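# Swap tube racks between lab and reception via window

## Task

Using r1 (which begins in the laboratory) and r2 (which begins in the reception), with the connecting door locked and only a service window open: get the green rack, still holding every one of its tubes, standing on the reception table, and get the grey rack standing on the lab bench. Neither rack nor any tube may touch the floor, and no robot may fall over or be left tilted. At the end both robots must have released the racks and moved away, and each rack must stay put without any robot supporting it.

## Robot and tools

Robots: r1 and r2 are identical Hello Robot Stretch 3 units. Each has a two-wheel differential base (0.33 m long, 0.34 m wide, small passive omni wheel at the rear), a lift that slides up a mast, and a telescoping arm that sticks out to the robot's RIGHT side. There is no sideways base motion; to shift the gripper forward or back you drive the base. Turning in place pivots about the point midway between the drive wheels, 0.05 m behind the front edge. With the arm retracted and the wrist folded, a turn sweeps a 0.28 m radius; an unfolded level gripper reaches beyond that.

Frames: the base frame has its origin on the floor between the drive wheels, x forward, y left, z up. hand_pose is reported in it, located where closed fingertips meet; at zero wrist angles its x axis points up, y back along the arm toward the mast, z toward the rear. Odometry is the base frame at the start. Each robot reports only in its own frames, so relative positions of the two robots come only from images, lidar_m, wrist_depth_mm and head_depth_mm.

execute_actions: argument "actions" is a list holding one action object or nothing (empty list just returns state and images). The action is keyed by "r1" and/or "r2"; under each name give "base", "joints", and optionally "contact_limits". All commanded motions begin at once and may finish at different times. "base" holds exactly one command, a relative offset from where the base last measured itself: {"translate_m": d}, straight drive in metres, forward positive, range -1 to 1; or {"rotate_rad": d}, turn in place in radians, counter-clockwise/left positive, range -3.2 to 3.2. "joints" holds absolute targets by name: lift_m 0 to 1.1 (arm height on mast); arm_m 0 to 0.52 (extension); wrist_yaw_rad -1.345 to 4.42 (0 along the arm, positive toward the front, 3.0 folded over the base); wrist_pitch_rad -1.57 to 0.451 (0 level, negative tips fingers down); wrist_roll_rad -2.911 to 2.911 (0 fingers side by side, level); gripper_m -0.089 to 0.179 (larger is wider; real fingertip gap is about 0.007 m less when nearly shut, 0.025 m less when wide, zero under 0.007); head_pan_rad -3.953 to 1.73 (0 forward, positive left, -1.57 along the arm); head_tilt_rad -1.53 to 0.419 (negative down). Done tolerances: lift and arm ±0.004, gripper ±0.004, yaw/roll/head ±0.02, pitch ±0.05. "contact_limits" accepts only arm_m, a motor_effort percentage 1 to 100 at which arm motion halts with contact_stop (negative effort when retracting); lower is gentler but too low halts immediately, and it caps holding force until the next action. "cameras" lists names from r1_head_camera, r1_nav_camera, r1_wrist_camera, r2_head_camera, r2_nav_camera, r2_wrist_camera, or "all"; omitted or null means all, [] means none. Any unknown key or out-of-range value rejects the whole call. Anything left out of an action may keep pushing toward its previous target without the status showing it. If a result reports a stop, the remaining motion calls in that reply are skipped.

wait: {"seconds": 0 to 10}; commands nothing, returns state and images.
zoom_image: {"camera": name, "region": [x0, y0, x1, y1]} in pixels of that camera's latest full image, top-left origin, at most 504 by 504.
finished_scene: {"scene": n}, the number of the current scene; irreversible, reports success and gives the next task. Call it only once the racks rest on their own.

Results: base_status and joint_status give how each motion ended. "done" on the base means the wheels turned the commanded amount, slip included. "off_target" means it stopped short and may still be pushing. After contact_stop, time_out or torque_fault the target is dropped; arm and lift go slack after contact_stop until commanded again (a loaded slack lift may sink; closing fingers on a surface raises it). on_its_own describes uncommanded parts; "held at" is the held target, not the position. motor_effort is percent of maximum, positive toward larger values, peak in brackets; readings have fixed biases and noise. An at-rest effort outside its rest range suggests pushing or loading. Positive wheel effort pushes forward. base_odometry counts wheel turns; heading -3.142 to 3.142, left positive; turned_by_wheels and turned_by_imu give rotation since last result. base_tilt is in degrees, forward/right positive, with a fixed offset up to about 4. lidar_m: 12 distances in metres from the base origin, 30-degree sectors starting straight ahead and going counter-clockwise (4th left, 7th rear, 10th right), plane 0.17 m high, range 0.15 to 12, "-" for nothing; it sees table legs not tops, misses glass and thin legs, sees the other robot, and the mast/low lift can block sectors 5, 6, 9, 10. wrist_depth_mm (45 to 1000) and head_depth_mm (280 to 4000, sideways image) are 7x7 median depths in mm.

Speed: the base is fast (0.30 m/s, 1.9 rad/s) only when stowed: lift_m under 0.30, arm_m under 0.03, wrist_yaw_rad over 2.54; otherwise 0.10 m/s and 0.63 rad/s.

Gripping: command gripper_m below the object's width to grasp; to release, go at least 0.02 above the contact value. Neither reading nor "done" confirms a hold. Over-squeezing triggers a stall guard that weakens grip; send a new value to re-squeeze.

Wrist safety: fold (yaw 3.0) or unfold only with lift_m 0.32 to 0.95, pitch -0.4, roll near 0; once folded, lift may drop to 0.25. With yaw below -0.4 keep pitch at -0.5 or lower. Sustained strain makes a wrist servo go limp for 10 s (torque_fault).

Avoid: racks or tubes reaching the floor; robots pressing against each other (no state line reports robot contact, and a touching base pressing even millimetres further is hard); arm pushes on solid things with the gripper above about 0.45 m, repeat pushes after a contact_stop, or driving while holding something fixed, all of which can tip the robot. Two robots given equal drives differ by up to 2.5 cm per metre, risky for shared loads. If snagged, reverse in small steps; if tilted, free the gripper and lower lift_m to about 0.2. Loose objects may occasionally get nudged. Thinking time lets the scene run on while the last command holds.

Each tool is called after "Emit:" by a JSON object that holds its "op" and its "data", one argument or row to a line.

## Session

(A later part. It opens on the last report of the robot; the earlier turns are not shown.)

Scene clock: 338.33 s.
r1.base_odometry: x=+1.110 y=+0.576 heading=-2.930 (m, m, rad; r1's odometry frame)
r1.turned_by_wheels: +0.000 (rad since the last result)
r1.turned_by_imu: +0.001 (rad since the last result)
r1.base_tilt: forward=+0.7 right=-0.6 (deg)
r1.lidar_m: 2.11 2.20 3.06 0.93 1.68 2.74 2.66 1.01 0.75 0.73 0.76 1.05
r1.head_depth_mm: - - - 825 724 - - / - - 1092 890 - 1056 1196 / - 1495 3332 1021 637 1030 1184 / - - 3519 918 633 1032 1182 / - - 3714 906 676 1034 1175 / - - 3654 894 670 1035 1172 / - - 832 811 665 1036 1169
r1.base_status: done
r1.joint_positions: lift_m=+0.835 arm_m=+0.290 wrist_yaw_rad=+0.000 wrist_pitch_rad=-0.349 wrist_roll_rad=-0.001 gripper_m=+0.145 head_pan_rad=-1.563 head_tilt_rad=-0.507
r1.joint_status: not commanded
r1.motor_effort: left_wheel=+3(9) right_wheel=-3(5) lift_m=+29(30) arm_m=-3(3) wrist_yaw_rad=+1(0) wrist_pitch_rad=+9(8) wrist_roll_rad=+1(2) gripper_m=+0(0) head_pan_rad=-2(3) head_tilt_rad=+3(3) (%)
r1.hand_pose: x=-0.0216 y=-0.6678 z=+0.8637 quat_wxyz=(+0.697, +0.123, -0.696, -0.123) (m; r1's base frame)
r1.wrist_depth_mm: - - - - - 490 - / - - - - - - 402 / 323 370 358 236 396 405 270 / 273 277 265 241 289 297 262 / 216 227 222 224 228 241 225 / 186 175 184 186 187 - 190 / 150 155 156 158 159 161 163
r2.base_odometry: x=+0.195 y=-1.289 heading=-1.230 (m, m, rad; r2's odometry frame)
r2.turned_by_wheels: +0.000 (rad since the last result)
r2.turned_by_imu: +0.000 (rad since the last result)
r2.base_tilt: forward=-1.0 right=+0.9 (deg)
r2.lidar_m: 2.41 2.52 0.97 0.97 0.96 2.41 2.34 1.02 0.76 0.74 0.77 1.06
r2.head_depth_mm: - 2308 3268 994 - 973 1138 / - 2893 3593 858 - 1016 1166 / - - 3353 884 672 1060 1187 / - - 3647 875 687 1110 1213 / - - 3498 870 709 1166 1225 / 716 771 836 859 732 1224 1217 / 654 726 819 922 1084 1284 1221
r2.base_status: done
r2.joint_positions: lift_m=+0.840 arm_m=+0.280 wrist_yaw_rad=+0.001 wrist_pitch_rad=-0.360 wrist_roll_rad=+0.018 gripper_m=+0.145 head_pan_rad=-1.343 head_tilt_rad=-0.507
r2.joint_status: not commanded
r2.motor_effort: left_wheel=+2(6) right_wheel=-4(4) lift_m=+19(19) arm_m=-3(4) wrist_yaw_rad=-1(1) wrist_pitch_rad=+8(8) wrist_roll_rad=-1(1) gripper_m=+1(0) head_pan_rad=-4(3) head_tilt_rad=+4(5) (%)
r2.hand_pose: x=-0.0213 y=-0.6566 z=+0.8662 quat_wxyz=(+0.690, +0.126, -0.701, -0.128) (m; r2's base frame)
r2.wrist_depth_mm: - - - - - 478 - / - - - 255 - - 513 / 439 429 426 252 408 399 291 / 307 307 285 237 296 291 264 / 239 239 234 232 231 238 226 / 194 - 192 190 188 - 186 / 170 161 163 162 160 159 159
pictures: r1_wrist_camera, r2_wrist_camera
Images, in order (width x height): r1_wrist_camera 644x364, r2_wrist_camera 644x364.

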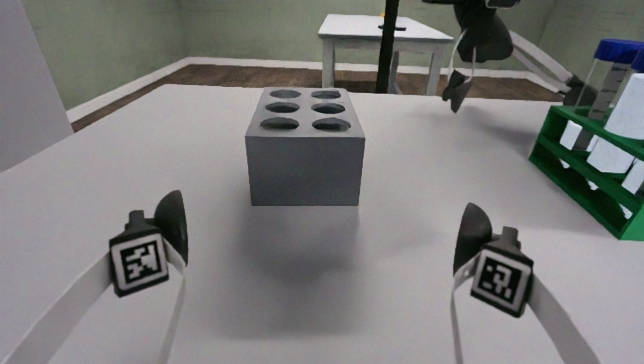

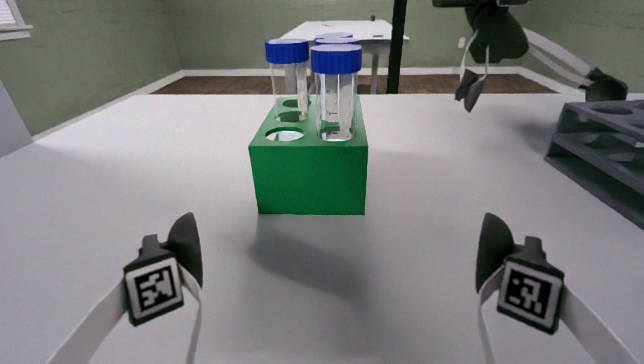

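Emit:
{"op": "execute_actions", "data": {
  "actions": [
    {"r1":{"base":{"translate_m":0.015},"joints":{"arm_m":0.397}},"r2":{"base":{"translate_m":0.022},"joints":{"arm_m":0.388}}}
  ],
  "cameras": ["r1_wrist_camera","r2_wrist_camera"]
}}

Scene clock: 347.20 s.
r1.base_odometry: x=+1.096 y=+0.573 heading=-2.930 (m, m, rad; r1's odometry frame)
r1.turned_by_wheels: +0.000 (rad since the last result)
r1.turned_by_imu: +0.000 (rad since the last result)
r1.base_tilt: forward=+0.6 right=-0.8 (deg)
r1.lidar_m: 2.10 2.20 3.05 0.93 1.73 2.76 2.66 1.01 0.75 0.73 0.76 1.05
r1.head_depth_mm: - - - 822 725 - - / 1372 - 1004 922 - 1057 1192 / - 1499 3397 - 687 1033 1187 / - - 3525 880 679 1031 1182 / - - 3709 904 675 1034 1174 / - - 3634 896 671 1038 1171 / - - 782 805 664 1036 1170
r1.base_status: done
r1.joint_positions: lift_m=+0.835 arm_m=+0.397 wrist_yaw_rad=+0.000 wrist_pitch_rad=-0.349 wrist_roll_rad=-0.001 gripper_m=+0.145 head_pan_rad=-1.563 head_tilt_rad=-0.507
r1.joint_status: all done
r1.motor_effort: left_wheel=+2(8) right_wheel=-3(4) lift_m=+30(30) arm_m=+5(3) wrist_yaw_rad=+1(0) wrist_pitch_rad=+8(9) wrist_roll_rad=+2(1) gripper_m=+0(0) head_pan_rad=-3(3) head_tilt_rad=+2(2) (%)
r1.hand_pose: x=-0.0216 y=-0.7743 z=+0.8638 quat_wxyz=(+0.697, +0.123, -0.696, -0.123) (m; r1's base frame)
r1.wrist_depth_mm: - - - - - - 306 / - - - - - - 285 / - 375 374 242 393 403 383 / 274 276 253 181 275 298 223 / 216 227 186 135 198 243 226 / 185 175 152 146 155 - 192 / 150 155 156 158 159 161 162
r2.base_odometry: x=+0.203 y=-1.310 heading=-1.230 (m, m, rad; r2's odometry frame)
r2.turned_by_wheels: +0.000 (rad since the last result)
r2.turned_by_imu: +0.001 (rad since the last result)
r2.base_tilt: forward=-1.0 right=+1.0 (deg)
r2.lidar_m: 2.38 2.49 0.96 1.27 0.96 2.43 2.35 1.02 0.76 0.74 0.77 1.07
r2.head_depth_mm: - 2291 3428 - 666 975 1139 / - 2931 3743 - 661 1019 1158 / - - 3350 885 693 1062 1200 / - - 3565 879 690 1105 1211 / - - 3300 865 708 1160 1227 / 674 738 814 864 733 1219 1215 / 662 735 819 929 1076 1282 1215
r2.base_status: done
r2.joint_positions: lift_m=+0.840 arm_m=+0.388 wrist_yaw_rad=+0.001 wrist_pitch_rad=-0.360 wrist_roll_rad=+0.018 gripper_m=+0.145 head_pan_rad=-1.343 head_tilt_rad=-0.507
r2.joint_status: all done
r2.motor_effort: left_wheel=+2(5) right_wheel=-3(6) lift_m=+19(18) arm_m=+4(3) wrist_yaw_rad=-1(1) wrist_pitch_rad=+8(8) wrist_roll_rad=-1(1) gripper_m=+0(1) head_pan_rad=-5(3) head_tilt_rad=+4(4) (%)
r2.hand_pose: x=-0.0213 y=-0.7639 z=+0.8662 quat_wxyz=(+0.690, +0.126, -0.701, -0.128) (m; r2's base frame)
r2.wrist_depth_mm: - - - - - - 315 / - - - 148 147 - 311 / - 431 425 228 143 398 369 / 310 303 302 177 175 289 271 / 238 237 217 145 154 236 225 / 195 - 179 138 138 - 186 / 170 161 158 153 153 158 158
pictures: r1_wrist_camera, r2_wrist_camera
Images, in order (width x height): r1_wrist_camera 644x364, r2_wrist_camera 644x364.

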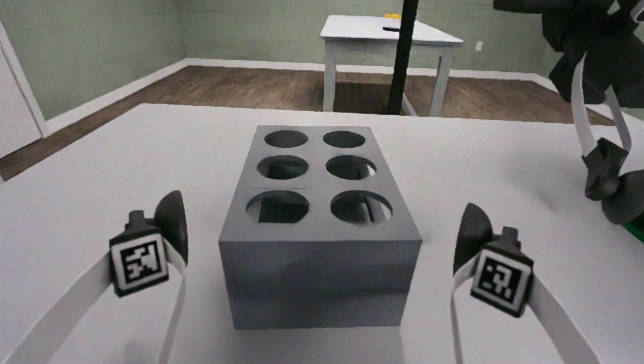

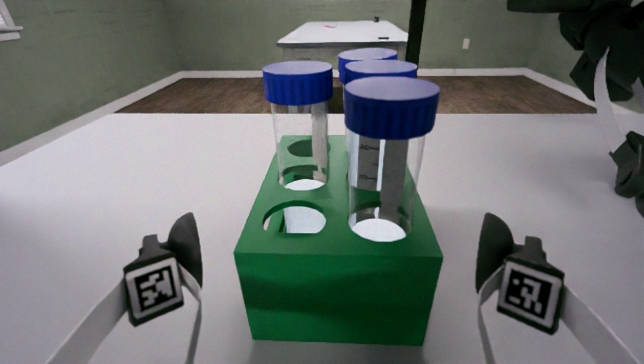

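Emit:
{"op": "execute_actions", "data": {
  "actions": [
    {"r1":{"joints":{"gripper_m":0.035}},"r2":{"joints":{"gripper_m":0.02,"arm_m":0.384}}}
  ],
  "cameras": ["r1_wrist_camera","r2_wrist_camera"]
}}

Emit:
{"op": "execute_actions", "data": {
  "actions": [
    {"r1":{"joints":{"lift_m":0.865,"wrist_pitch_rad":-0.29}},"r2":{"joints":{"lift_m":0.87,"wrist_pitch_rad":-0.27}}}
  ],
  "cameras": ["r1_wrist_camera","r2_wrist_camera"]
}}

Scene clock: 355.87 s.
r1.base_odometry: x=+1.096 y=+0.573 heading=-2.930 (m, m, rad; r1's odometry frame)
r1.turned_by_wheels: +0.000 (rad since the last result)
r1.turned_by_imu: +0.000 (rad since the last result)
r1.base_tilt: forward=+0.8 right=-0.7 (deg)
r1.lidar_m: 2.10 2.20 3.06 0.93 1.72 2.76 2.66 1.01 0.75 0.73 0.76 1.05
r1.head_depth_mm: - - - 821 724 - - / 1375 - 1002 920 - 1055 1192 / - 1491 3379 - 686 1033 1189 / - - 3518 880 680 1034 1179 / - - 3704 904 676 1035 1174 / - - 3665 895 670 1035 1168 / - - 781 806 665 1038 1166
r1.base_status: not commanded
r1.joint_positions: lift_m=+0.835 arm_m=+0.397 wrist_yaw_rad=+0.000 wrist_pitch_rad=-0.350 wrist_roll_rad=-0.001 gripper_m=+0.037 head_pan_rad=-1.563 head_tilt_rad=-0.507
r1.joint_status: all done
r1.motor_effort: left_wheel=+3(2) right_wheel=-3(4) lift_m=+30(30) arm_m=+5(5) wrist_yaw_rad=+0(0) wrist_pitch_rad=+9(9) wrist_roll_rad=+2(2) gripper_m=-29(100) head_pan_rad=-3(3) head_tilt_rad=+2(3) (%)
r1.hand_pose: x=-0.0215 y=-0.7742 z=+0.8635 quat_wxyz=(+0.697, +0.123, -0.696, -0.123) (m; r1's base frame)
r1.wrist_depth_mm: - - - - - - 310 / - - - - - - 284 / - 371 376 243 394 411 384 / 271 273 263 179 274 292 281 / 215 219 137 137 139 227 232 / 178 180 151 148 152 190 191 / 155 154 157 158 158 161 162
r2.base_odometry: x=+0.203 y=-1.310 heading=-1.230 (m, m, rad; r2's odometry frame)
r2.turned_by_wheels: +0.000 (rad since the last result)
r2.turned_by_imu: +0.000 (rad since the last result)
r2.base_tilt: forward=-1.0 right=+0.9 (deg)
r2.lidar_m: 2.38 2.49 0.96 1.27 0.96 2.44 2.36 1.03 0.76 0.74 0.77 1.06
r2.head_depth_mm: - 2306 3430 - 669 976 1136 / - 2956 3662 - 652 1015 1157 / - - 3438 884 690 1061 1191 / - - 3466 880 692 1102 1211 / - - 3308 864 708 1165 1231 / 675 736 817 864 728 1213 1223 / 658 733 816 928 1077 1283 1217
r2.base_status: not commanded
r2.joint_positions: lift_m=+0.840 arm_m=+0.384 wrist_yaw_rad=+0.000 wrist_pitch_rad=-0.359 wrist_roll_rad=+0.018 gripper_m=+0.021 head_pan_rad=-1.343 head_tilt_rad=-0.507
r2.joint_status: all done
r2.motor_effort: left_wheel=+2(2) right_wheel=-3(4) lift_m=+19(19) arm_m=-3(5) wrist_yaw_rad=-1(1) wrist_pitch_rad=+8(8) wrist_roll_rad=-1(1) gripper_m=-26(99) head_pan_rad=-4(4) head_tilt_rad=+4(3) (%)
r2.hand_pose: x=-0.0215 y=-0.7607 z=+0.8665 quat_wxyz=(+0.690, +0.125, -0.702, -0.128) (m; r2's base frame)
r2.wrist_depth_mm: - - - - - - 317 / - - - 149 148 - 320 / - 428 425 230 146 404 365 / 311 306 300 177 263 291 288 / 241 236 177 139 144 228 227 / 195 194 144 141 138 193 186 / 165 164 161 156 155 159 159
pictures: r1_wrist_camera, r2_wrist_camera
Images, in order (width x height): r1_wrist_camera 644x364, r2_wrist_camera 644x364.

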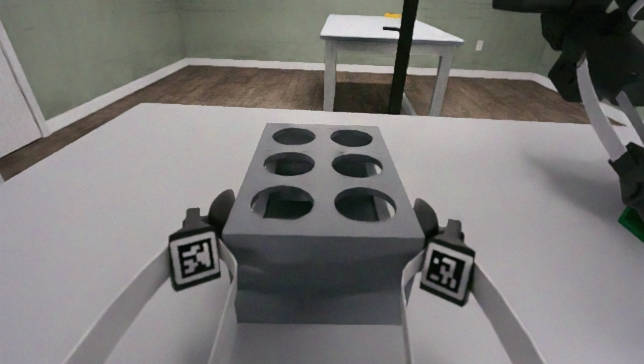

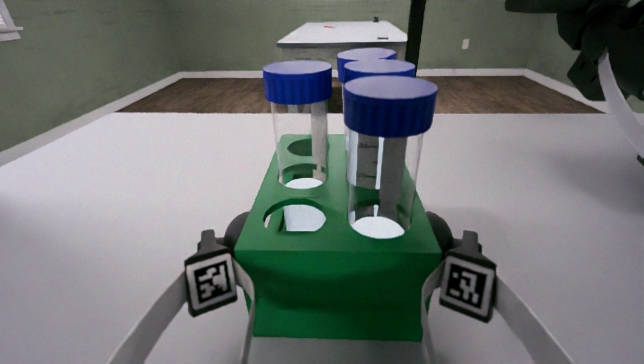

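Scene clock: 356.93 s.
r1.base_odometry: x=+1.096 y=+0.573 heading=-2.930 (m, m, rad; r1's odometry frame)
r1.turned_by_wheels: +0.000 (rad since the last result)
r1.turned_by_imu: +0.000 (rad since the last result)
r1.base_tilt: forward=+0.7 right=-0.8 (deg)
r1.lidar_m: 2.10 2.19 3.04 0.93 1.73 2.76 2.67 1.01 0.75 0.73 0.76 1.05
r1.head_depth_mm: - - 3727 808 742 - - / 1351 - 1003 879 667 1045 1195 / - 1481 3587 - 687 1033 1187 / - - 3714 - 681 1033 1182 / - - 3691 903 675 1035 1173 / - - 3636 895 671 1036 1172 / - - 781 804 666 1037 1169
r1.base_status: not commanded
r1.joint_positions: lift_m=+0.865 arm_m=+0.397 wrist_yaw_rad=+0.000 wrist_pitch_rad=-0.323 wrist_roll_rad=-0.001 gripper_m=+0.043 head_pan_rad=-1.563 head_tilt_rad=-0.507
r1.joint_status: all done
r1.on_its_own: gripper_m is held at +0.042, not at your +0.035, by its stall guard, which is still easing
r1.motor_effort: left_wheel=+3(3) right_wheel=-3(3) lift_m=+44(46) arm_m=+5(5) wrist_yaw_rad=-1(1) wrist_pitch_rad=+16(18) wrist_roll_rad=+2(2) gripper_m=-22(29) head_pan_rad=-3(3) head_tilt_rad=+2(3) (%)
r1.hand_pose: x=-0.0215 y=-0.7771 z=+0.8994 quat_wxyz=(+0.698, +0.114, -0.697, -0.114) (m; r1's base frame)
r1.wrist_depth_mm: - - - - - - 323 / - - - - - - 287 / - - - 244 - - - / - 349 333 192 345 374 355 / 271 273 137 138 137 287 291 / 221 224 151 147 151 235 238 / 194 192 191 188 196 199 200
r2.base_odometry: x=+0.203 y=-1.310 heading=-1.230 (m, m, rad; r2's odometry frame)
r2.turned_by_wheels: +0.000 (rad since the last result)
r2.turned_by_imu: +0.000 (rad since the last result)
r2.base_tilt: forward=-1.0 right=+1.0 (deg)
r2.lidar_m: 2.38 2.49 0.96 1.27 0.96 2.43 2.35 1.03 0.76 0.74 0.77 1.07
r2.head_depth_mm: - 2296 3703 - 680 975 1128 / - 2939 3568 - 673 1015 1161 / - - 3351 887 693 1057 1188 / - - 3491 876 690 1103 1212 / - - 3304 869 708 1161 1232 / 675 737 810 861 728 1223 1230 / 656 731 816 929 1078 1288 1211
r2.base_status: not commanded
r2.joint_positions: lift_m=+0.870 arm_m=+0.384 wrist_yaw_rad=+0.000 wrist_pitch_rad=-0.325 wrist_roll_rad=+0.018 gripper_m=+0.026 head_pan_rad=-1.343 head_tilt_rad=-0.507
r2.joint_status: wrist_pitch_rad off_target (ended at -0.325, target -0.270); the others done
r2.on_its_own: gripper_m is held at +0.026, not at your +0.020, by its stall guard, which is still easing
r2.motor_effort: left_wheel=+2(2) right_wheel=-2(3) lift_m=+37(40) arm_m=-4(3) wrist_yaw_rad=+0(0) wrist_pitch_rad=+22(25) wrist_roll_rad=-1(1) gripper_m=-5(26) head_pan_rad=-3(4) head_tilt_rad=+4(5) (%)
r2.hand_pose: x=-0.0215 y=-0.7644 z=+0.9035 quat_wxyz=(+0.692, +0.114, -0.704, -0.116) (m; r2's base frame)
r2.wrist_depth_mm: - - - - - - 325 / - - - 153 188 - 304 / - - - 238 148 - - / - 394 390 180 333 375 371 / 301 300 235 139 145 290 284 / 243 244 144 140 138 234 233 / 206 202 195 159 188 197 197
pictures: r1_wrist_camera, r2_wrist_camera
Images, in order (width x height): r1_wrist_camera 644x364, r2_wrist_camera 644x364.

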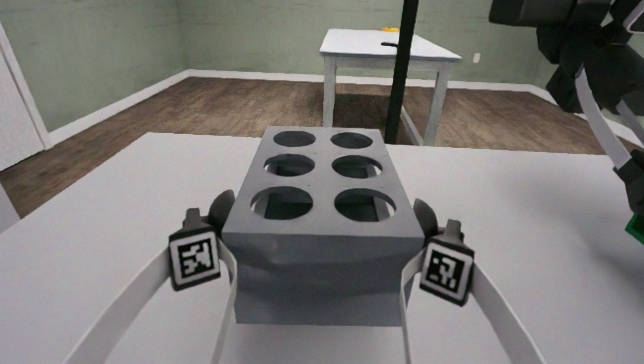

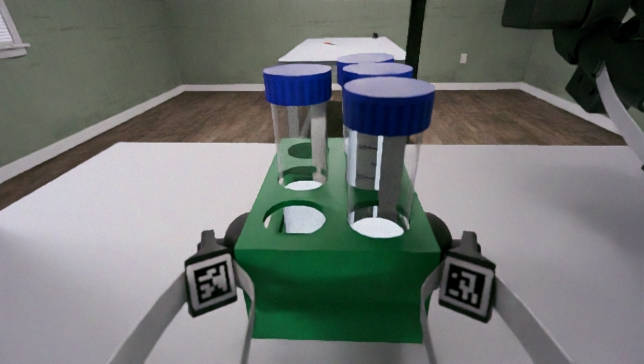

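Emit:
{"op": "execute_actions", "data": {
  "actions": [
    {"r1":{"joints":{"arm_m":0.17}},"r2":{"joints":{"arm_m":0.17}}}
  ],
  "cameras": ["r2_wrist_camera"]
}}

Emit:
{"op": "execute_actions", "data": {
  "actions": [
    {"r1":{"base":{"rotate_rad":2.2},"joints":{"arm_m":0.1}},"r2":{"base":{"rotate_rad":1.57},"joints":{"arm_m":0.1,"head_pan_rad":0,"head_tilt_rad":-0.6}}}
  ],
  "cameras": ["r2_wrist_camera","r2_head_camera"]
}}

Emit:
{"op": "execute_actions", "data": {
  "actions": [
    {"r1":{"base":{"translate_m":0.42},"joints":{"lift_m":0.83}},"r2":{"base":{"translate_m":0.36},"joints":{"lift_m":0.83}}}
  ],
  "cameras": ["r2_wrist_camera","r2_head_camera"]
}}

Scene clock: 383.43 s.
r1.base_odometry: x=+1.096 y=+0.573 heading=-2.930 (m, m, rad; r1's odometry frame)
r1.turned_by_wheels: +0.000 (rad since the last result)
r1.turned_by_imu: +0.000 (rad since the last result)
r1.base_tilt: forward=+0.8 right=-0.6 (deg)
r1.lidar_m: 2.10 2.19 3.05 0.93 1.72 2.76 2.66 1.01 0.75 0.73 0.76 1.05
r1.head_depth_mm: - - - 944 755 - - / 1376 - 1135 936 - 1078 1192 / - 1482 3361 947 - 1083 1187 / - - 3533 938 - 1081 1179 / - - 3673 906 664 1037 1175 / - - 3641 897 670 1038 1170 / - - 781 805 665 1039 1172
r1.base_status: not commanded
r1.joint_positions: lift_m=+0.865 arm_m=+0.170 wrist_yaw_rad=+0.000 wrist_pitch_rad=-0.322 wrist_roll_rad=-0.001 gripper_m=+0.050 head_pan_rad=-1.563 head_tilt_rad=-0.507
r1.joint_status: all done
r1.on_its_own: gripper_m is held at +0.048, not at your +0.035, by its stall guard, which is not easing now
r1.motor_effort: left_wheel=+2(2) right_wheel=-3(3) lift_m=+45(45) arm_m=-2(4) wrist_yaw_rad=+0(0) wrist_pitch_rad=+16(15) wrist_roll_rad=+2(2) gripper_m=-22(22) head_pan_rad=-3(3) head_tilt_rad=+3(3) (%)
r1.hand_pose: x=-0.0215 y=-0.5507 z=+0.8994 quat_wxyz=(+0.698, +0.114, -0.697, -0.114) (m; r1's base frame)
r1.wrist_depth_mm: 315 - - - - - - / 321 - - - - 504 - / 336 425 485 244 515 536 552 / 360 346 335 196 350 377 382 / 274 275 137 138 138 291 292 / 225 224 152 147 151 239 240 / 196 191 192 190 197 199 201
r2.base_odometry: x=+0.203 y=-1.310 heading=-1.230 (m, m, rad; r2's odometry frame)
r2.turned_by_wheels: +0.000 (rad since the last result)
r2.turned_by_imu: +0.001 (rad since the last result)
r2.base_tilt: forward=-0.9 right=+1.0 (deg)
r2.lidar_m: 2.39 2.49 0.96 1.27 0.96 2.44 2.36 1.02 0.76 0.74 0.77 1.07
r2.head_depth_mm: - 2338 3423 905 - - 1132 / - 2932 3702 664 - 1072 1161 / - - 3282 887 651 1073 1191 / - - 3489 874 691 1116 1211 / - - 3216 870 709 1164 1224 / 675 735 813 862 733 1224 1227 / 658 730 817 926 1081 1280 1211
r2.base_status: not commanded
r2.joint_positions: lift_m=+0.870 arm_m=+0.170 wrist_yaw_rad=+0.000 wrist_pitch_rad=-0.325 wrist_roll_rad=+0.018 gripper_m=+0.039 head_pan_rad=-1.343 head_tilt_rad=-0.507
r2.joint_status: all done
r2.on_its_own: gripper_m is held at +0.038, not at your +0.020, by its stall guard, which is not easing now
r2.motor_effort: left_wheel=+2(2) right_wheel=-3(3) lift_m=+37(37) arm_m=-3(3) wrist_yaw_rad=+0(1) wrist_pitch_rad=+22(21) wrist_roll_rad=-1(1) gripper_m=-19(19) head_pan_rad=-4(4) head_tilt_rad=+4(4) (%)
r2.hand_pose: x=-0.0215 y=-0.5504 z=+0.9035 quat_wxyz=(+0.692, +0.114, -0.704, -0.116) (m; r2's base frame)
r2.wrist_depth_mm: 403 - - - - - - / 402 - - 152 187 511 - / 406 568 566 239 149 512 524 / 380 398 389 180 337 376 371 / 304 302 235 139 145 292 286 / 246 244 144 140 138 239 234 / 206 204 197 158 188 199 198
pictures: r2_wrist_camera
Images, in order (width x height): r2_wrist_camera 644x364.

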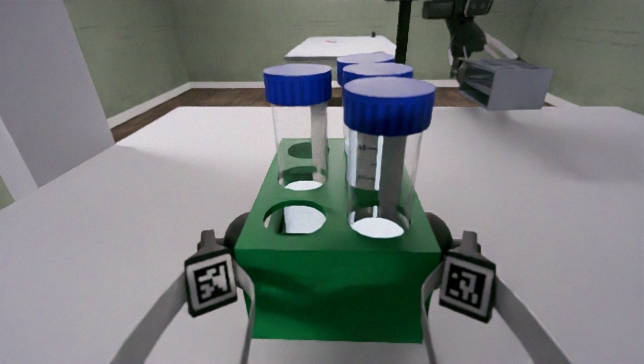

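Scene clock: 387.90 s.
r1.base_odometry: x=+1.096 y=+0.573 heading=-0.730 (m, m, rad; r1's odometry frame)
r1.turned_by_wheels: +2.200 (rad since the last result)
r1.turned_by_imu: +2.211 (rad since the last result)
r1.base_tilt: forward=+0.7 right=-0.7 (deg)
r1.lidar_m: 1.10 2.71 1.97 0.93 0.74 0.73 0.79 1.15 2.09 2.27 3.41 0.93
r1.head_depth_mm: 1763 1903 2053 2219 1982 - - / 1882 2020 2187 2332 2037 - 1184 / 2002 2165 2367 2440 2028 - 1185 / 2143 2336 2560 2505 609 - 1182 / 2301 2522 2789 2459 1812 1482 1231 / 2485 2752 3037 2443 1832 1474 1226 / 2701 3017 3281 2400 1823 1459 1215
r1.base_status: done
r1.joint_positions: lift_m=+0.865 arm_m=+0.100 wrist_yaw_rad=+0.000 wrist_pitch_rad=-0.322 wrist_roll_rad=-0.001 gripper_m=+0.050 head_pan_rad=-1.563 head_tilt_rad=-0.507
r1.joint_status: all done
r1.on_its_own: gripper_m is held at +0.048, not at your +0.035, by its stall guard, which is not easing now
r1.motor_effort: left_wheel=-2(8) right_wheel=+2(7) lift_m=+45(45) arm_m=-3(4) wrist_yaw_rad=-1(1) wrist_pitch_rad=+16(14) wrist_roll_rad=+2(2) gripper_m=-22(22) head_pan_rad=-3(3) head_tilt_rad=+4(3) (%)
r1.hand_pose: x=-0.0215 y=-0.4807 z=+0.8994 quat_wxyz=(+0.698, +0.114, -0.697, -0.114) (m; r1's base frame)
r1.wrist_depth_mm: - - - - - - - / - - - - - - - / - - - 244 - - - / - - - 194 - - - / - - 137 138 138 - - / - - 151 148 151 - - / - - - - - - -
r2.base_odometry: x=+0.203 y=-1.310 heading=+0.340 (m, m, rad; r2's odometry frame)
r2.turned_by_wheels: +1.570 (rad since the last result)
r2.turned_by_imu: +1.550 (rad since the last result)
r2.base_tilt: forward=-0.9 right=+1.0 (deg)
r2.lidar_m: 1.20 0.96 2.44 2.36 1.05 0.76 0.74 0.77 1.05 2.38 2.48 0.96
r2.head_depth_mm: 3007 3380 3065 2024 1714 1418 1196 / 2943 3247 1223 1093 1418 1397 1199 / 3005 1909 1200 1770 1673 1393 1195 / 2890 1875 1186 1972 1674 1389 1188 / 2995 1842 1182 1984 1670 1383 1173 / 3014 3152 1158 1921 1611 1379 1170 / 3002 3424 1289 1133 1609 1364 1161
r2.base_status: done
r2.joint_positions: lift_m=+0.870 arm_m=+0.100 wrist_yaw_rad=+0.000 wrist_pitch_rad=-0.325 wrist_roll_rad=+0.018 gripper_m=+0.039 head_pan_rad=-0.007 head_tilt_rad=-0.592
r2.joint_status: all done
r2.on_its_own: gripper_m is held at +0.038, not at your +0.020, by its stall guard, which is not easing now
r2.motor_effort: left_wheel=-2(5) right_wheel=+3(8) lift_m=+37(37) arm_m=-3(6) wrist_yaw_rad=+0(1) wrist_pitch_rad=+22(22) wrist_roll_rad=-1(1) gripper_m=-20(19) head_pan_rad=+2(34) head_tilt_rad=-4(16) (%)
r2.hand_pose: x=-0.0215 y=-0.4804 z=+0.9035 quat_wxyz=(+0.692, +0.114, -0.704, -0.116) (m; r2's base frame)
r2.wrist_depth_mm: - - - - - - 912 / - - - 152 188 - 908 / - - - 239 149 - 915 / - - - 180 - - 926 / - - - 140 144 - 903 / - - 144 140 138 - 927 / - - - 158 - - 900
pictures: r2_head_camera (sideways: a quarter turn clockwise sets it upright), r2_wrist_camera
Images, in order (width x height): r2_head_camera 896x504, r2_wrist_camera 644x364.

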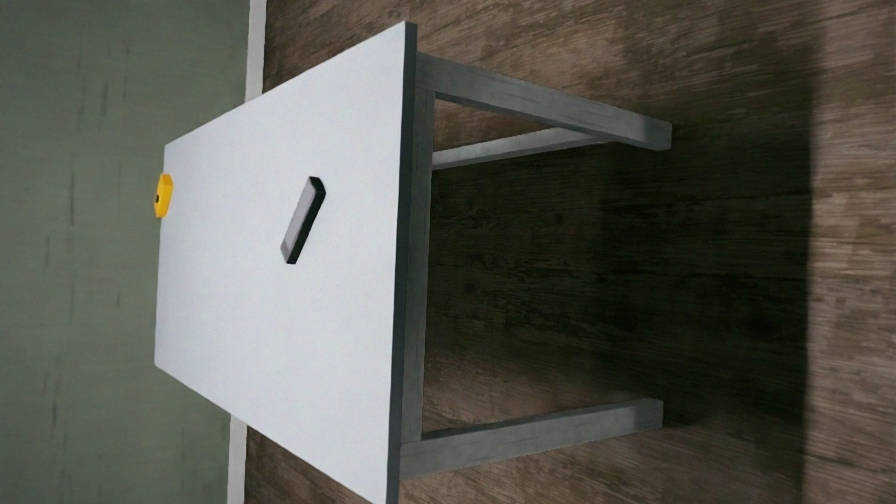

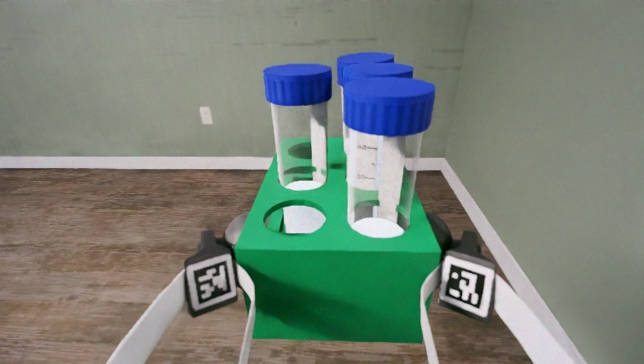

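Scene clock: 393.40 s.
r1.base_odometry: x=+1.409 y=+0.292 heading=-0.730 (m, m, rad; r1's odometry frame)
r1.turned_by_wheels: +0.000 (rad since the last result)
r1.turned_by_imu: +0.002 (rad since the last result)
r1.base_tilt: forward=+0.8 right=-0.7 (deg)
r1.lidar_m: 0.68 2.45 2.42 1.35 1.08 1.06 1.15 1.70 2.35 2.54 0.65 0.91
r1.head_depth_mm: 1985 2132 2297 2447 1908 - - / 2103 2271 2464 2533 1895 - - / 2248 2437 2640 2514 1952 - - / 2407 2614 2885 2486 662 - - / 2601 2828 3075 2473 1864 1470 1232 / 2786 3095 3323 2434 1830 1470 1229 / 3034 3360 3494 2397 1816 1427 1050
r1.base_status: done
r1.joint_positions: lift_m=+0.830 arm_m=+0.100 wrist_yaw_rad=+0.000 wrist_pitch_rad=-0.322 wrist_roll_rad=-0.001 gripper_m=+0.050 head_pan_rad=-1.563 head_tilt_rad=-0.507
r1.joint_status: all done
r1.on_its_own: gripper_m is held at +0.048, not at your +0.035, by its stall guard, which is not easing now
r1.motor_effort: left_wheel=-4(4) right_wheel=+3(8) lift_m=+31(42) arm_m=-3(3) wrist_yaw_rad=+0(1) wrist_pitch_rad=+15(15) wrist_roll_rad=+2(2) gripper_m=-22(22) head_pan_rad=-3(3) head_tilt_rad=+3(2) (%)
r1.hand_pose: x=-0.0215 y=-0.4807 z=+0.8649 quat_wxyz=(+0.698, +0.114, -0.697, -0.114) (m; r1's base frame)
r1.wrist_depth_mm: - - - - - - - / - - - - - - - / - - - 244 - - - / - - - 194 - - - / 344 - 136 137 138 - - / 371 - 151 148 151 - - / 387 - - - - - -
r2.base_odometry: x=+0.542 y=-1.190 heading=+0.340 (m, m, rad; r2's odometry frame)
r2.turned_by_wheels: +0.000 (rad since the last result)
r2.turned_by_imu: -0.001 (rad since the last result)
r2.base_tilt: forward=-0.9 right=+0.8 (deg)
r2.lidar_m: 1.19 0.63 2.45 2.35 1.55 1.14 1.09 1.13 1.55 2.39 2.47 0.63
r2.head_depth_mm: 2726 2968 2970 897 766 971 1199 / 2657 2939 1217 887 767 1269 1148 / 2690 1805 1199 886 766 1412 1191 / 2720 1887 1185 876 756 1390 1187 / 2690 1822 1171 867 754 1375 1174 / 2722 2879 1158 857 747 1374 1178 / 2734 3017 1292 850 742 1046 1135
r2.base_status: done
r2.joint_positions: lift_m=+0.830 arm_m=+0.100 wrist_yaw_rad=+0.000 wrist_pitch_rad=-0.325 wrist_roll_rad=+0.018 gripper_m=+0.039 head_pan_rad=-0.007 head_tilt_rad=-0.592
r2.joint_status: all done
r2.on_its_own: gripper_m is held at +0.038, not at your +0.020, by its stall guard, which is not easing now
r2.motor_effort: left_wheel=-2(3) right_wheel=+2(7) lift_m=+22(34) arm_m=-3(3) wrist_yaw_rad=+0(0) wrist_pitch_rad=+21(22) wrist_roll_rad=-1(1) gripper_m=-19(19) head_pan_rad=+2(2) head_tilt_rad=-4(4) (%)
r2.hand_pose: x=-0.0215 y=-0.4805 z=+0.8644 quat_wxyz=(+0.692, +0.113, -0.704, -0.116) (m; r2's base frame)
r2.wrist_depth_mm: - - - - - - - / - - - 152 187 - - / - - - 238 149 - - / - - - 181 - - - / - - - 140 145 - - / - - 144 140 138 - - / - - - 159 - - -
pictures: r2_head_camera (sideways: a quarter turn clockwise sets it upright), r2_wrist_camera
Images, in order (width x height): r2_head_camera 896x504, r2_wrist_camera 644x364.

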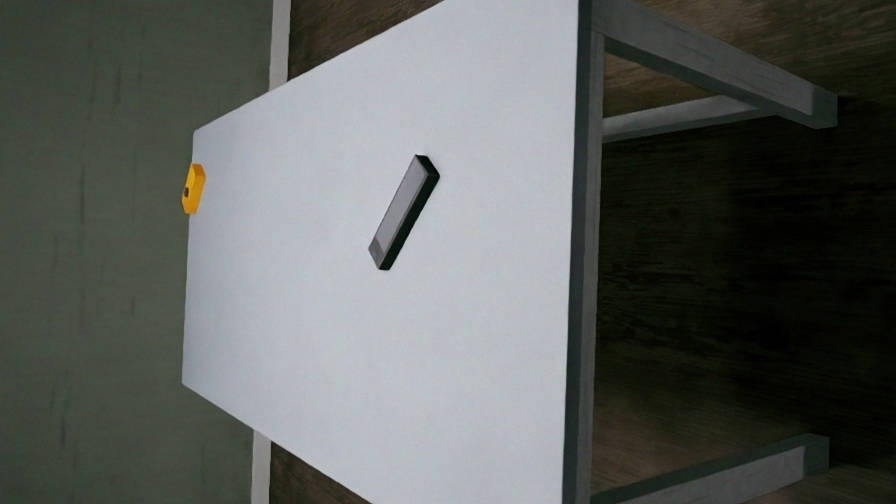

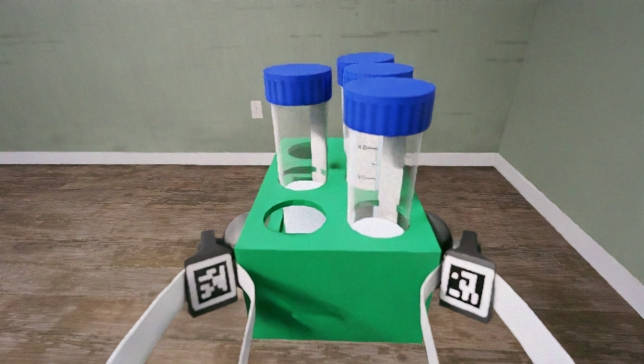

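Emit:
{"op": "execute_actions", "data": {
  "actions": [
    {"r1":{"base":{"rotate_rad":1.13},"joints":{"arm_m":0.38,"lift_m":0.815,"head_tilt_rad":-0.7}},"r2":{"base":{"rotate_rad":1.84},"joints":{"arm_m":0.34,"lift_m":0.82,"head_pan_rad":-1.57,"head_tilt_rad":-0.7}}}
  ],
  "cameras": ["r1_wrist_camera","r1_head_camera","r2_wrist_camera","r2_head_camera"]
}}

Scene clock: 405.73 s.
r1.base_odometry: x=+1.409 y=+0.292 heading=+0.400 (m, m, rad; r1's odometry frame)
r1.turned_by_wheels: +1.130 (rad since the last result)
r1.turned_by_imu: +1.136 (rad since the last result)
r1.base_tilt: forward=+0.7 right=-0.8 (deg)
r1.lidar_m: 2.38 1.28 1.07 1.06 1.19 1.90 2.35 2.63 0.65 0.76 0.68 2.43
r1.head_depth_mm: 2606 1557 1069 818 772 - - / 2658 1524 1108 - 1528 1333 1153 / 2701 1498 - 776 1530 1330 1149 / 2773 1473 1123 770 1560 1317 1143 / 2833 3056 1021 811 1513 1316 1133 / 2882 3125 1058 826 1083 1248 1130 / 2951 3206 2427 858 1497 1299 1122
r1.base_status: done
r1.joint_positions: lift_m=+0.815 arm_m=+0.380 wrist_yaw_rad=+0.001 wrist_pitch_rad=-0.322 wrist_roll_rad=-0.001 gripper_m=+0.050 head_pan_rad=-1.563 head_tilt_rad=-0.691
r1.joint_status: all done
r1.on_its_own: gripper_m is held at +0.048, not at your +0.035, by its stall guard, which is not easing now
r1.motor_effort: left_wheel=-3(8) right_wheel=+3(11) lift_m=+30(29) arm_m=+5(3) wrist_yaw_rad=-2(0) wrist_pitch_rad=+15(15) wrist_roll_rad=+2(2) gripper_m=-22(22) head_pan_rad=-3(3) head_tilt_rad=-4(18) (%)
r1.hand_pose: x=-0.0214 y=-0.7601 z=+0.8500 quat_wxyz=(+0.698, +0.114, -0.697, -0.113) (m; r1's base frame)
r1.wrist_depth_mm: - - - - - - - / - - - 914 927 975 - / - - 533 245 568 578 604 / - 380 363 195 378 406 416 / 306 294 137 137 138 315 318 / 241 242 151 148 150 256 258 / 205 206 207 205 212 215 216
r2.base_odometry: x=+0.542 y=-1.190 heading=+2.180 (m, m, rad; r2's odometry frame)
r2.turned_by_wheels: +1.840 (rad since the last result)
r2.turned_by_imu: +1.816 (rad since the last result)
r2.base_tilt: forward=-1.0 right=+0.9 (deg)
r2.lidar_m: 2.19 1.27 1.10 1.10 1.26 2.17 2.39 0.65 0.64 0.63 0.64 2.36
r2.head_depth_mm: 2612 1429 1020 815 - - - / 2667 1407 1098 - 1500 1331 1153 / 2752 1382 - 754 1507 1320 1145 / 2869 1441 841 773 1542 1319 1128 / 2973 3160 976 792 1494 1258 1137 / 3006 3269 2358 813 1424 1274 1126 / 3085 3216 2320 1845 1518 1296 1123
r2.base_status: done
r2.joint_positions: lift_m=+0.820 arm_m=+0.340 wrist_yaw_rad=+0.001 wrist_pitch_rad=-0.325 wrist_roll_rad=+0.018 gripper_m=+0.039 head_pan_rad=-1.563 head_tilt_rad=-0.691
r2.joint_status: all done
r2.on_its_own: gripper_m is held at +0.038, not at your +0.020, by its stall guard, which is not easing now
r2.motor_effort: left_wheel=-1(6) right_wheel=+2(8) lift_m=+21(21) arm_m=+4(6) wrist_yaw_rad=-1(1) wrist_pitch_rad=+21(21) wrist_roll_rad=-1(0) gripper_m=-19(20) head_pan_rad=-4(37) head_tilt_rad=-5(18) (%)
r2.hand_pose: x=-0.0214 y=-0.7198 z=+0.8544 quat_wxyz=(+0.692, +0.114, -0.704, -0.115) (m; r2's base frame)
r2.wrist_depth_mm: - - - - - - - / - - - 151 187 - - / - - - 237 146 586 581 / - - 455 176 363 406 402 / - - 247 140 145 316 288 / - 265 144 140 138 258 251 / 230 223 212 159 203 216 214
pictures: r1_head_camera (sideways: a quarter turn clockwise sets it upright), r1_wrist_camera, r2_head_camera (sideways: a quarter turn clockwise sets it upright), r2_wrist_camera
Images, in order (width x height): r1_head_camera 896x504, r1_wrist_camera 644x364, r2_head_camera 896x504, r2_wrist_camera 644x364.

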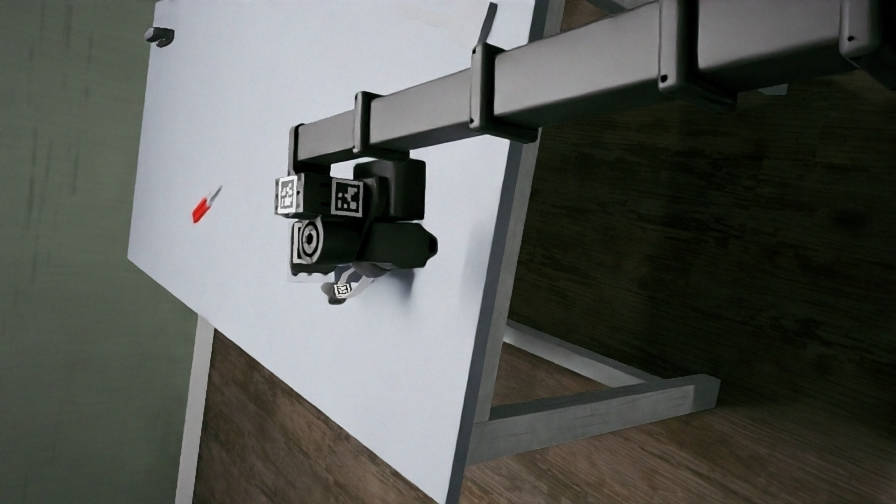

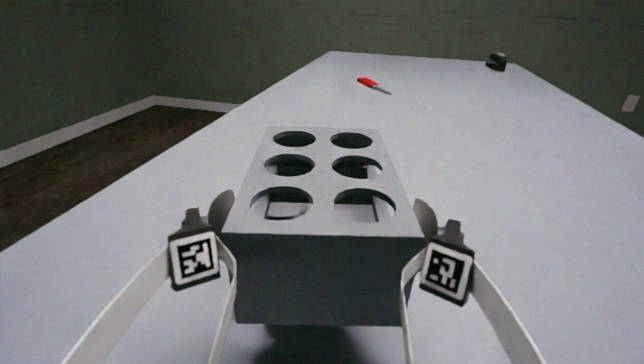

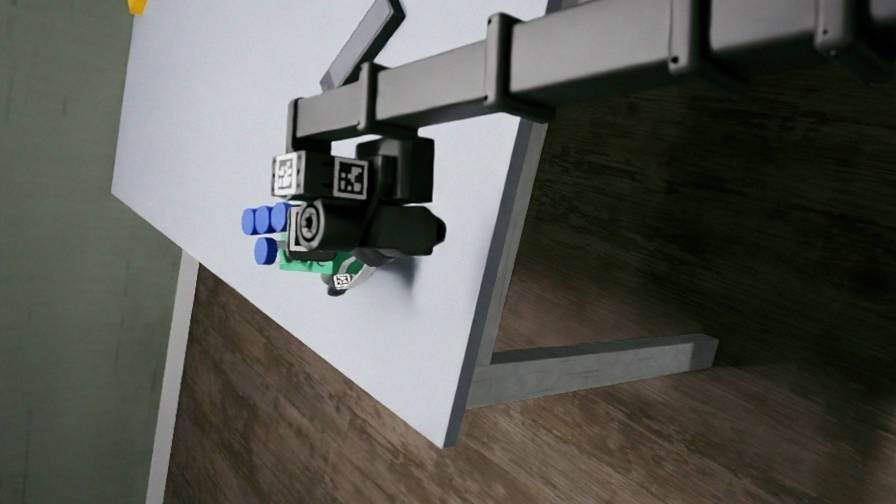

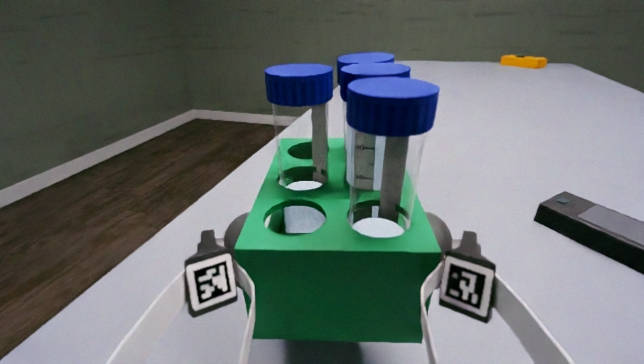

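Emit:
{"op": "execute_actions", "data": {
  "actions": [
    {"r1":{"joints":{"lift_m":0.761}},"r2":{"joints":{"lift_m":0.764}}}
  ],
  "cameras": ["r1_wrist_camera","r2_wrist_camera"]
}}

Scene clock: 412.40 s.
r1.base_odometry: x=+1.409 y=+0.292 heading=+0.400 (m, m, rad; r1's odometry frame)
r1.turned_by_wheels: +0.000 (rad since the last result)
r1.turned_by_imu: +0.000 (rad since the last result)
r1.base_tilt: forward=+0.8 right=-0.6 (deg)
r1.lidar_m: 2.38 1.28 1.06 1.06 1.19 1.90 2.35 2.63 0.65 0.76 0.68 2.43
r1.head_depth_mm: 2610 1548 1070 810 1473 955 - / 2682 1532 1058 823 - - 1128 / 2711 1504 1093 749 1536 1329 1145 / 2760 1476 1081 759 1560 1317 1137 / 2816 3039 1020 811 1511 1313 1136 / 2908 3136 1055 825 1082 1247 1133 / 2947 3182 2419 857 1495 1299 1121
r1.base_status: not commanded
r1.joint_positions: lift_m=+0.761 arm_m=+0.380 wrist_yaw_rad=+0.001 wrist_pitch_rad=-0.313 wrist_roll_rad=-0.001 gripper_m=+0.050 head_pan_rad=-1.563 head_tilt_rad=-0.691
r1.joint_status: all done
r1.on_its_own: gripper_m is held at +0.048, not at your +0.035, by its stall guard, which is not easing now
r1.motor_effort: left_wheel=-3(3) right_wheel=+3(2) lift_m=+29(31) arm_m=+5(5) wrist_yaw_rad=+0(2) wrist_pitch_rad=+11(15) wrist_roll_rad=+1(1) gripper_m=-22(22) head_pan_rad=-3(2) head_tilt_rad=-3(4) (%)
r1.hand_pose: x=-0.0214 y=-0.7610 z=+0.7981 quat_wxyz=(+0.699, +0.111, -0.698, -0.110) (m; r1's base frame)
r1.wrist_depth_mm: - - - - - - - / - - - 685 718 773 - / - 427 396 246 417 427 445 / 286 281 268 194 282 301 310 / 216 220 136 137 137 234 236 / 179 179 150 147 151 190 191 / 153 152 155 156 157 159 160
r2.base_odometry: x=+0.542 y=-1.190 heading=+2.180 (m, m, rad; r2's odometry frame)
r2.turned_by_wheels: +0.000 (rad since the last result)
r2.turned_by_imu: +0.000 (rad since the last result)
r2.base_tilt: forward=-1.0 right=+0.9 (deg)
r2.lidar_m: 2.20 1.27 1.09 1.09 1.26 2.16 2.39 0.65 0.63 0.63 0.64 2.36
r2.head_depth_mm: 2638 1415 1016 788 743 - - / 2659 1412 1011 - - 1330 1144 / 2757 1373 1040 728 1509 1320 1147 / 2855 1452 925 768 1549 1316 1147 / 2956 3124 972 789 1504 1263 1142 / 2959 3277 2369 813 1429 1274 1127 / 3091 3204 2312 1839 1525 1294 1123
r2.base_status: not commanded
r2.joint_positions: lift_m=+0.764 arm_m=+0.340 wrist_yaw_rad=+0.001 wrist_pitch_rad=-0.308 wrist_roll_rad=+0.018 gripper_m=+0.039 head_pan_rad=-1.563 head_tilt_rad=-0.691
r2.joint_status: all done
r2.on_its_own: gripper_m is held at +0.038, not at your +0.020, by its stall guard, which is not easing now
r2.motor_effort: left_wheel=-2(2) right_wheel=+2(2) lift_m=+20(22) arm_m=+4(4) wrist_yaw_rad=-1(1) wrist_pitch_rad=+15(21) wrist_roll_rad=-1(0) gripper_m=-20(19) head_pan_rad=-3(3) head_tilt_rad=-4(5) (%)
r2.hand_pose: x=-0.0214 y=-0.7215 z=+0.8023 quat_wxyz=(+0.693, +0.108, -0.705, -0.110) (m; r2's base frame)
r2.wrist_depth_mm: - - - - - - - / - - - 153 195 820 770 / - - - 241 149 439 431 / - - 317 182 274 307 275 / - 244 210 139 144 233 230 / 197 196 143 140 138 191 188 / 165 163 159 154 153 159 158
pictures: r1_wrist_camera, r2_wrist_camera
Images, in order (width x height): r1_wrist_camera 644x364, r2_wrist_camera 644x364.

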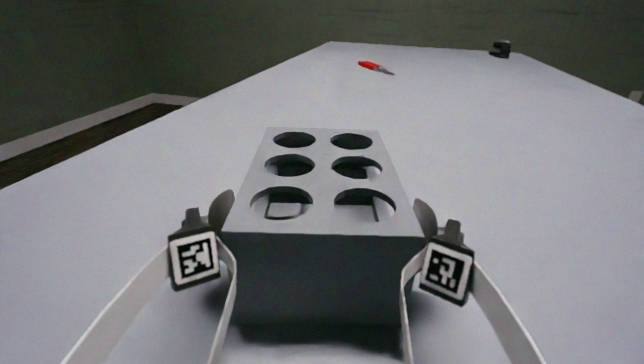

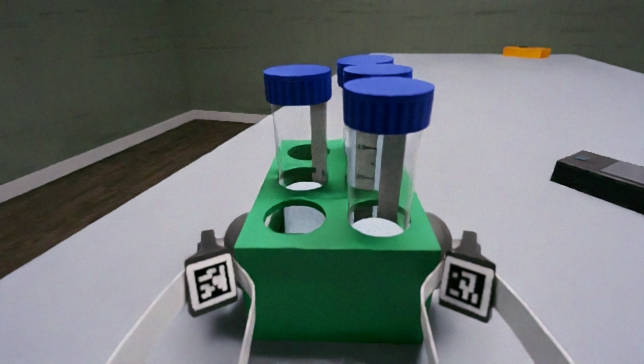

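Emit:
{"op": "execute_actions", "data": {
  "actions": [
    {"r1":{"joints":{"gripper_m":0.14}},"r2":{"joints":{"gripper_m":0.14}}}
  ],
  "cameras": []
}}

Emit:
{"op": "execute_actions", "data": {
  "actions": [
    {"r1":{"joints":{"arm_m":0.02}},"r2":{"joints":{"arm_m":0.0}}}
  ],
  "cameras": ["r1_wrist_camera","r2_wrist_camera"]
}}

Scene clock: 418.93 s.
r1.base_odometry: x=+1.409 y=+0.292 heading=+0.400 (m, m, rad; r1's odometry frame)
r1.turned_by_wheels: +0.000 (rad since the last result)
r1.turned_by_imu: +0.000 (rad since the last result)
r1.base_tilt: forward=+0.9 right=-0.8 (deg)
r1.lidar_m: 2.37 1.27 1.07 1.06 1.19 1.90 2.35 2.63 0.65 0.76 0.68 2.43
r1.head_depth_mm: 2602 1556 1066 811 1486 956 - / 2672 1528 1060 825 - - 1130 / 2694 1500 1093 748 1530 1331 1148 / 2761 1469 1079 750 1560 1317 1143 / 2829 3055 1023 811 1514 1307 1133 / 2890 3144 1057 824 1082 1248 1129 / 2922 3203 2445 860 1494 1300 1123
r1.base_status: not commanded
r1.joint_positions: lift_m=+0.761 arm_m=+0.380 wrist_yaw_rad=+0.001 wrist_pitch_rad=-0.310 wrist_roll_rad=-0.001 gripper_m=+0.140 head_pan_rad=-1.563 head_tilt_rad=-0.691
r1.joint_status: all done
r1.motor_effort: left_wheel=-3(3) right_wheel=+3(2) lift_m=+29(29) arm_m=+5(5) wrist_yaw_rad=+0(0) wrist_pitch_rad=+9(11) wrist_roll_rad=+2(2) gripper_m=+1(94) head_pan_rad=-3(3) head_tilt_rad=-4(3) (%)
r1.hand_pose: x=-0.0214 y=-0.7614 z=+0.7989 quat_wxyz=(+0.699, +0.110, -0.698, -0.109) (m; r1's base frame)
r1.wrist_depth_mm: - - - - - - - / - - - 688 739 803 - / - 426 402 249 423 439 454 / 292 285 269 183 282 306 311 / 218 229 137 138 176 246 238 / 186 174 151 147 155 - 192 / - 153 155 157 158 160 162
r2.base_odometry: x=+0.542 y=-1.190 heading=+2.179 (m, m, rad; r2's odometry frame)
r2.turned_by_wheels: +0.000 (rad since the last result)
r2.turned_by_imu: +0.000 (rad since the last result)
r2.base_tilt: forward=-0.9 right=+0.9 (deg)
r2.lidar_m: 2.19 1.27 1.09 1.09 1.26 2.16 2.39 0.65 0.63 0.63 0.64 2.36
r2.head_depth_mm: 2631 1434 1015 790 745 - - / 2663 1406 1004 - - 1328 1152 / 2697 1388 1042 729 1511 1321 1147 / 2851 1460 988 769 1551 1324 1140 / 2905 3149 981 793 1512 1268 1130 / 3030 3211 2339 813 1426 1275 1122 / 3083 3193 2339 1859 1524 1295 1121
r2.base_status: not commanded
r2.joint_positions: lift_m=+0.764 arm_m=+0.340 wrist_yaw_rad=+0.001 wrist_pitch_rad=-0.292 wrist_roll_rad=+0.018 gripper_m=+0.140 head_pan_rad=-1.563 head_tilt_rad=-0.691
r2.joint_status: all done
r2.motor_effort: left_wheel=-2(2) right_wheel=+2(2) lift_m=+19(19) arm_m=+4(4) wrist_yaw_rad=-1(1) wrist_pitch_rad=+9(15) wrist_roll_rad=-1(1) gripper_m=+0(81) head_pan_rad=-4(3) head_tilt_rad=-4(5) (%)
r2.hand_pose: x=-0.0214 y=-0.7231 z=+0.8062 quat_wxyz=(+0.694, +0.102, -0.705, -0.104) (m; r2's base frame)
r2.wrist_depth_mm: - - - - - - - / - - - 170 796 923 889 / - - - 241 117 477 462 / - - 334 196 285 320 285 / - 259 232 152 164 254 241 / 204 211 184 140 140 - 194 / 174 164 160 154 154 160 162
pictures: none
No camera images: the call's "cameras" was empty. Leave "cameras" out to get every camera's image.

Scene clock: 422.80 s.
r1.base_odometry: x=+1.409 y=+0.292 heading=+0.400 (m, m, rad; r1's odometry frame)
r1.turned_by_wheels: +0.000 (rad since the last result)
r1.turned_by_imu: +0.000 (rad since the last result)
r1.base_tilt: forward=+0.7 right=-0.6 (deg)
r1.lidar_m: 2.38 1.28 1.07 1.06 1.19 1.90 2.35 2.63 0.65 0.76 0.68 2.43
r1.head_depth_mm: 2619 1550 1067 812 1479 1015 - / 2672 1527 1058 809 1512 1382 - / 2726 1500 1047 801 1576 1376 - / 2766 1479 917 794 1566 - - / 2820 3048 1021 811 1498 1314 1131 / 2895 3133 1055 827 1083 1247 1127 / 2948 3193 2424 859 1497 1295 1124
r1.base_status: not commanded
r1.joint_positions: lift_m=+0.761 arm_m=+0.020 wrist_yaw_rad=+0.000 wrist_pitch_rad=-0.309 wrist_roll_rad=-0.001 gripper_m=+0.140 head_pan_rad=-1.563 head_tilt_rad=-0.691
r1.joint_status: all done
r1.motor_effort: left_wheel=-3(3) right_wheel=+3(3) lift_m=+29(29) arm_m=-3(1) wrist_yaw_rad=+0(1) wrist_pitch_rad=+8(9) wrist_roll_rad=+2(1) gripper_m=+0(0) head_pan_rad=-3(3) head_tilt_rad=-4(4) (%)
r1.hand_pose: x=-0.0214 y=-0.4020 z=+0.7991 quat_wxyz=(+0.699, +0.109, -0.698, -0.109) (m; r1's base frame)
r1.wrist_depth_mm: - - - - - - - / - - 710 559 763 801 - / - 400 412 422 434 451 463 / - 459 408 353 324 310 317 / - - - - - 345 329 / - - - - - - - / 961 953 815 967 976 - 393
r2.base_odometry: x=+0.542 y=-1.190 heading=+2.179 (m, m, rad; r2's odometry frame)
r2.turned_by_wheels: +0.000 (rad since the last result)
r2.turned_by_imu: +0.000 (rad since the last result)
r2.base_tilt: forward=-1.0 right=+0.9 (deg)
r2.lidar_m: 2.19 1.27 1.10 1.09 1.25 2.16 2.38 0.65 0.63 0.63 0.64 2.36
r2.head_depth_mm: 2619 1423 1020 786 1287 1288 - / 2685 1404 1004 784 1493 1358 - / 2735 1390 1002 781 1536 1355 - / 2890 1460 886 783 1554 - - / 2872 3155 974 796 1538 1254 1130 / 2975 3222 2338 812 1423 1271 1130 / 3103 3199 2331 1831 1511 1287 1121
r2.base_status: not commanded
r2.joint_positions: lift_m=+0.764 arm_m=+0.000 wrist_yaw_rad=+0.001 wrist_pitch_rad=-0.291 wrist_roll_rad=+0.018 gripper_m=+0.140 head_pan_rad=-1.563 head_tilt_rad=-0.691
r2.joint_status: all done
r2.motor_effort: left_wheel=-2(2) right_wheel=+3(2) lift_m=+20(19) arm_m=-4(2) wrist_yaw_rad=-1(1) wrist_pitch_rad=+8(8) wrist_roll_rad=-1(1) gripper_m=+0(0) head_pan_rad=-4(4) head_tilt_rad=-5(4) (%)
r2.hand_pose: x=-0.0214 y=-0.3839 z=+0.8065 quat_wxyz=(+0.694, +0.102, -0.706, -0.104) (m; r2's base frame)
r2.wrist_depth_mm: - - - - - - - / - - - 717 966 920 - / - - 513 458 496 482 478 / - - 394 352 328 325 322 / - - 482 - 361 295 274 / - - 542 - - - - / - - - - - 996 -
pictures: r1_wrist_camera, r2_wrist_camera
Images, in order (width x height): r1_wrist_camera 644x364, r2_wrist_camera 644x364.

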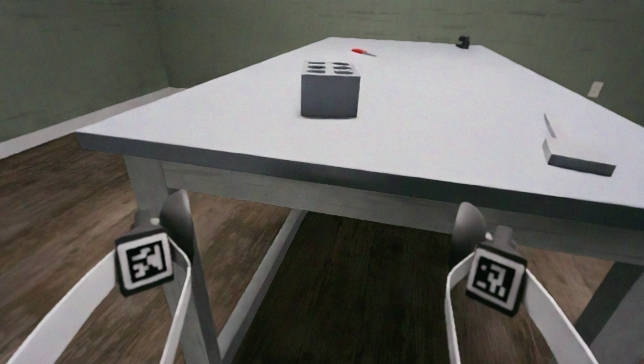

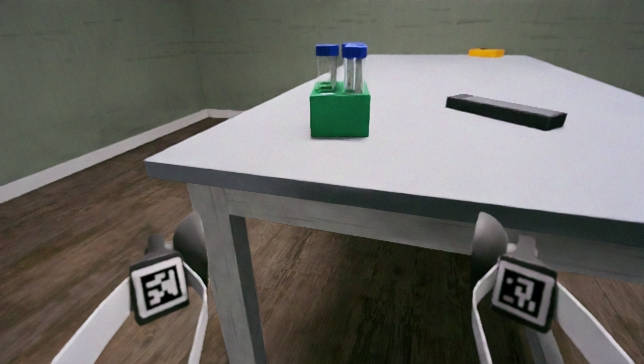

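Emit:
{"op": "finished_scene", "data": {
  "scene": 1
}}

The scene is finished: the task was done.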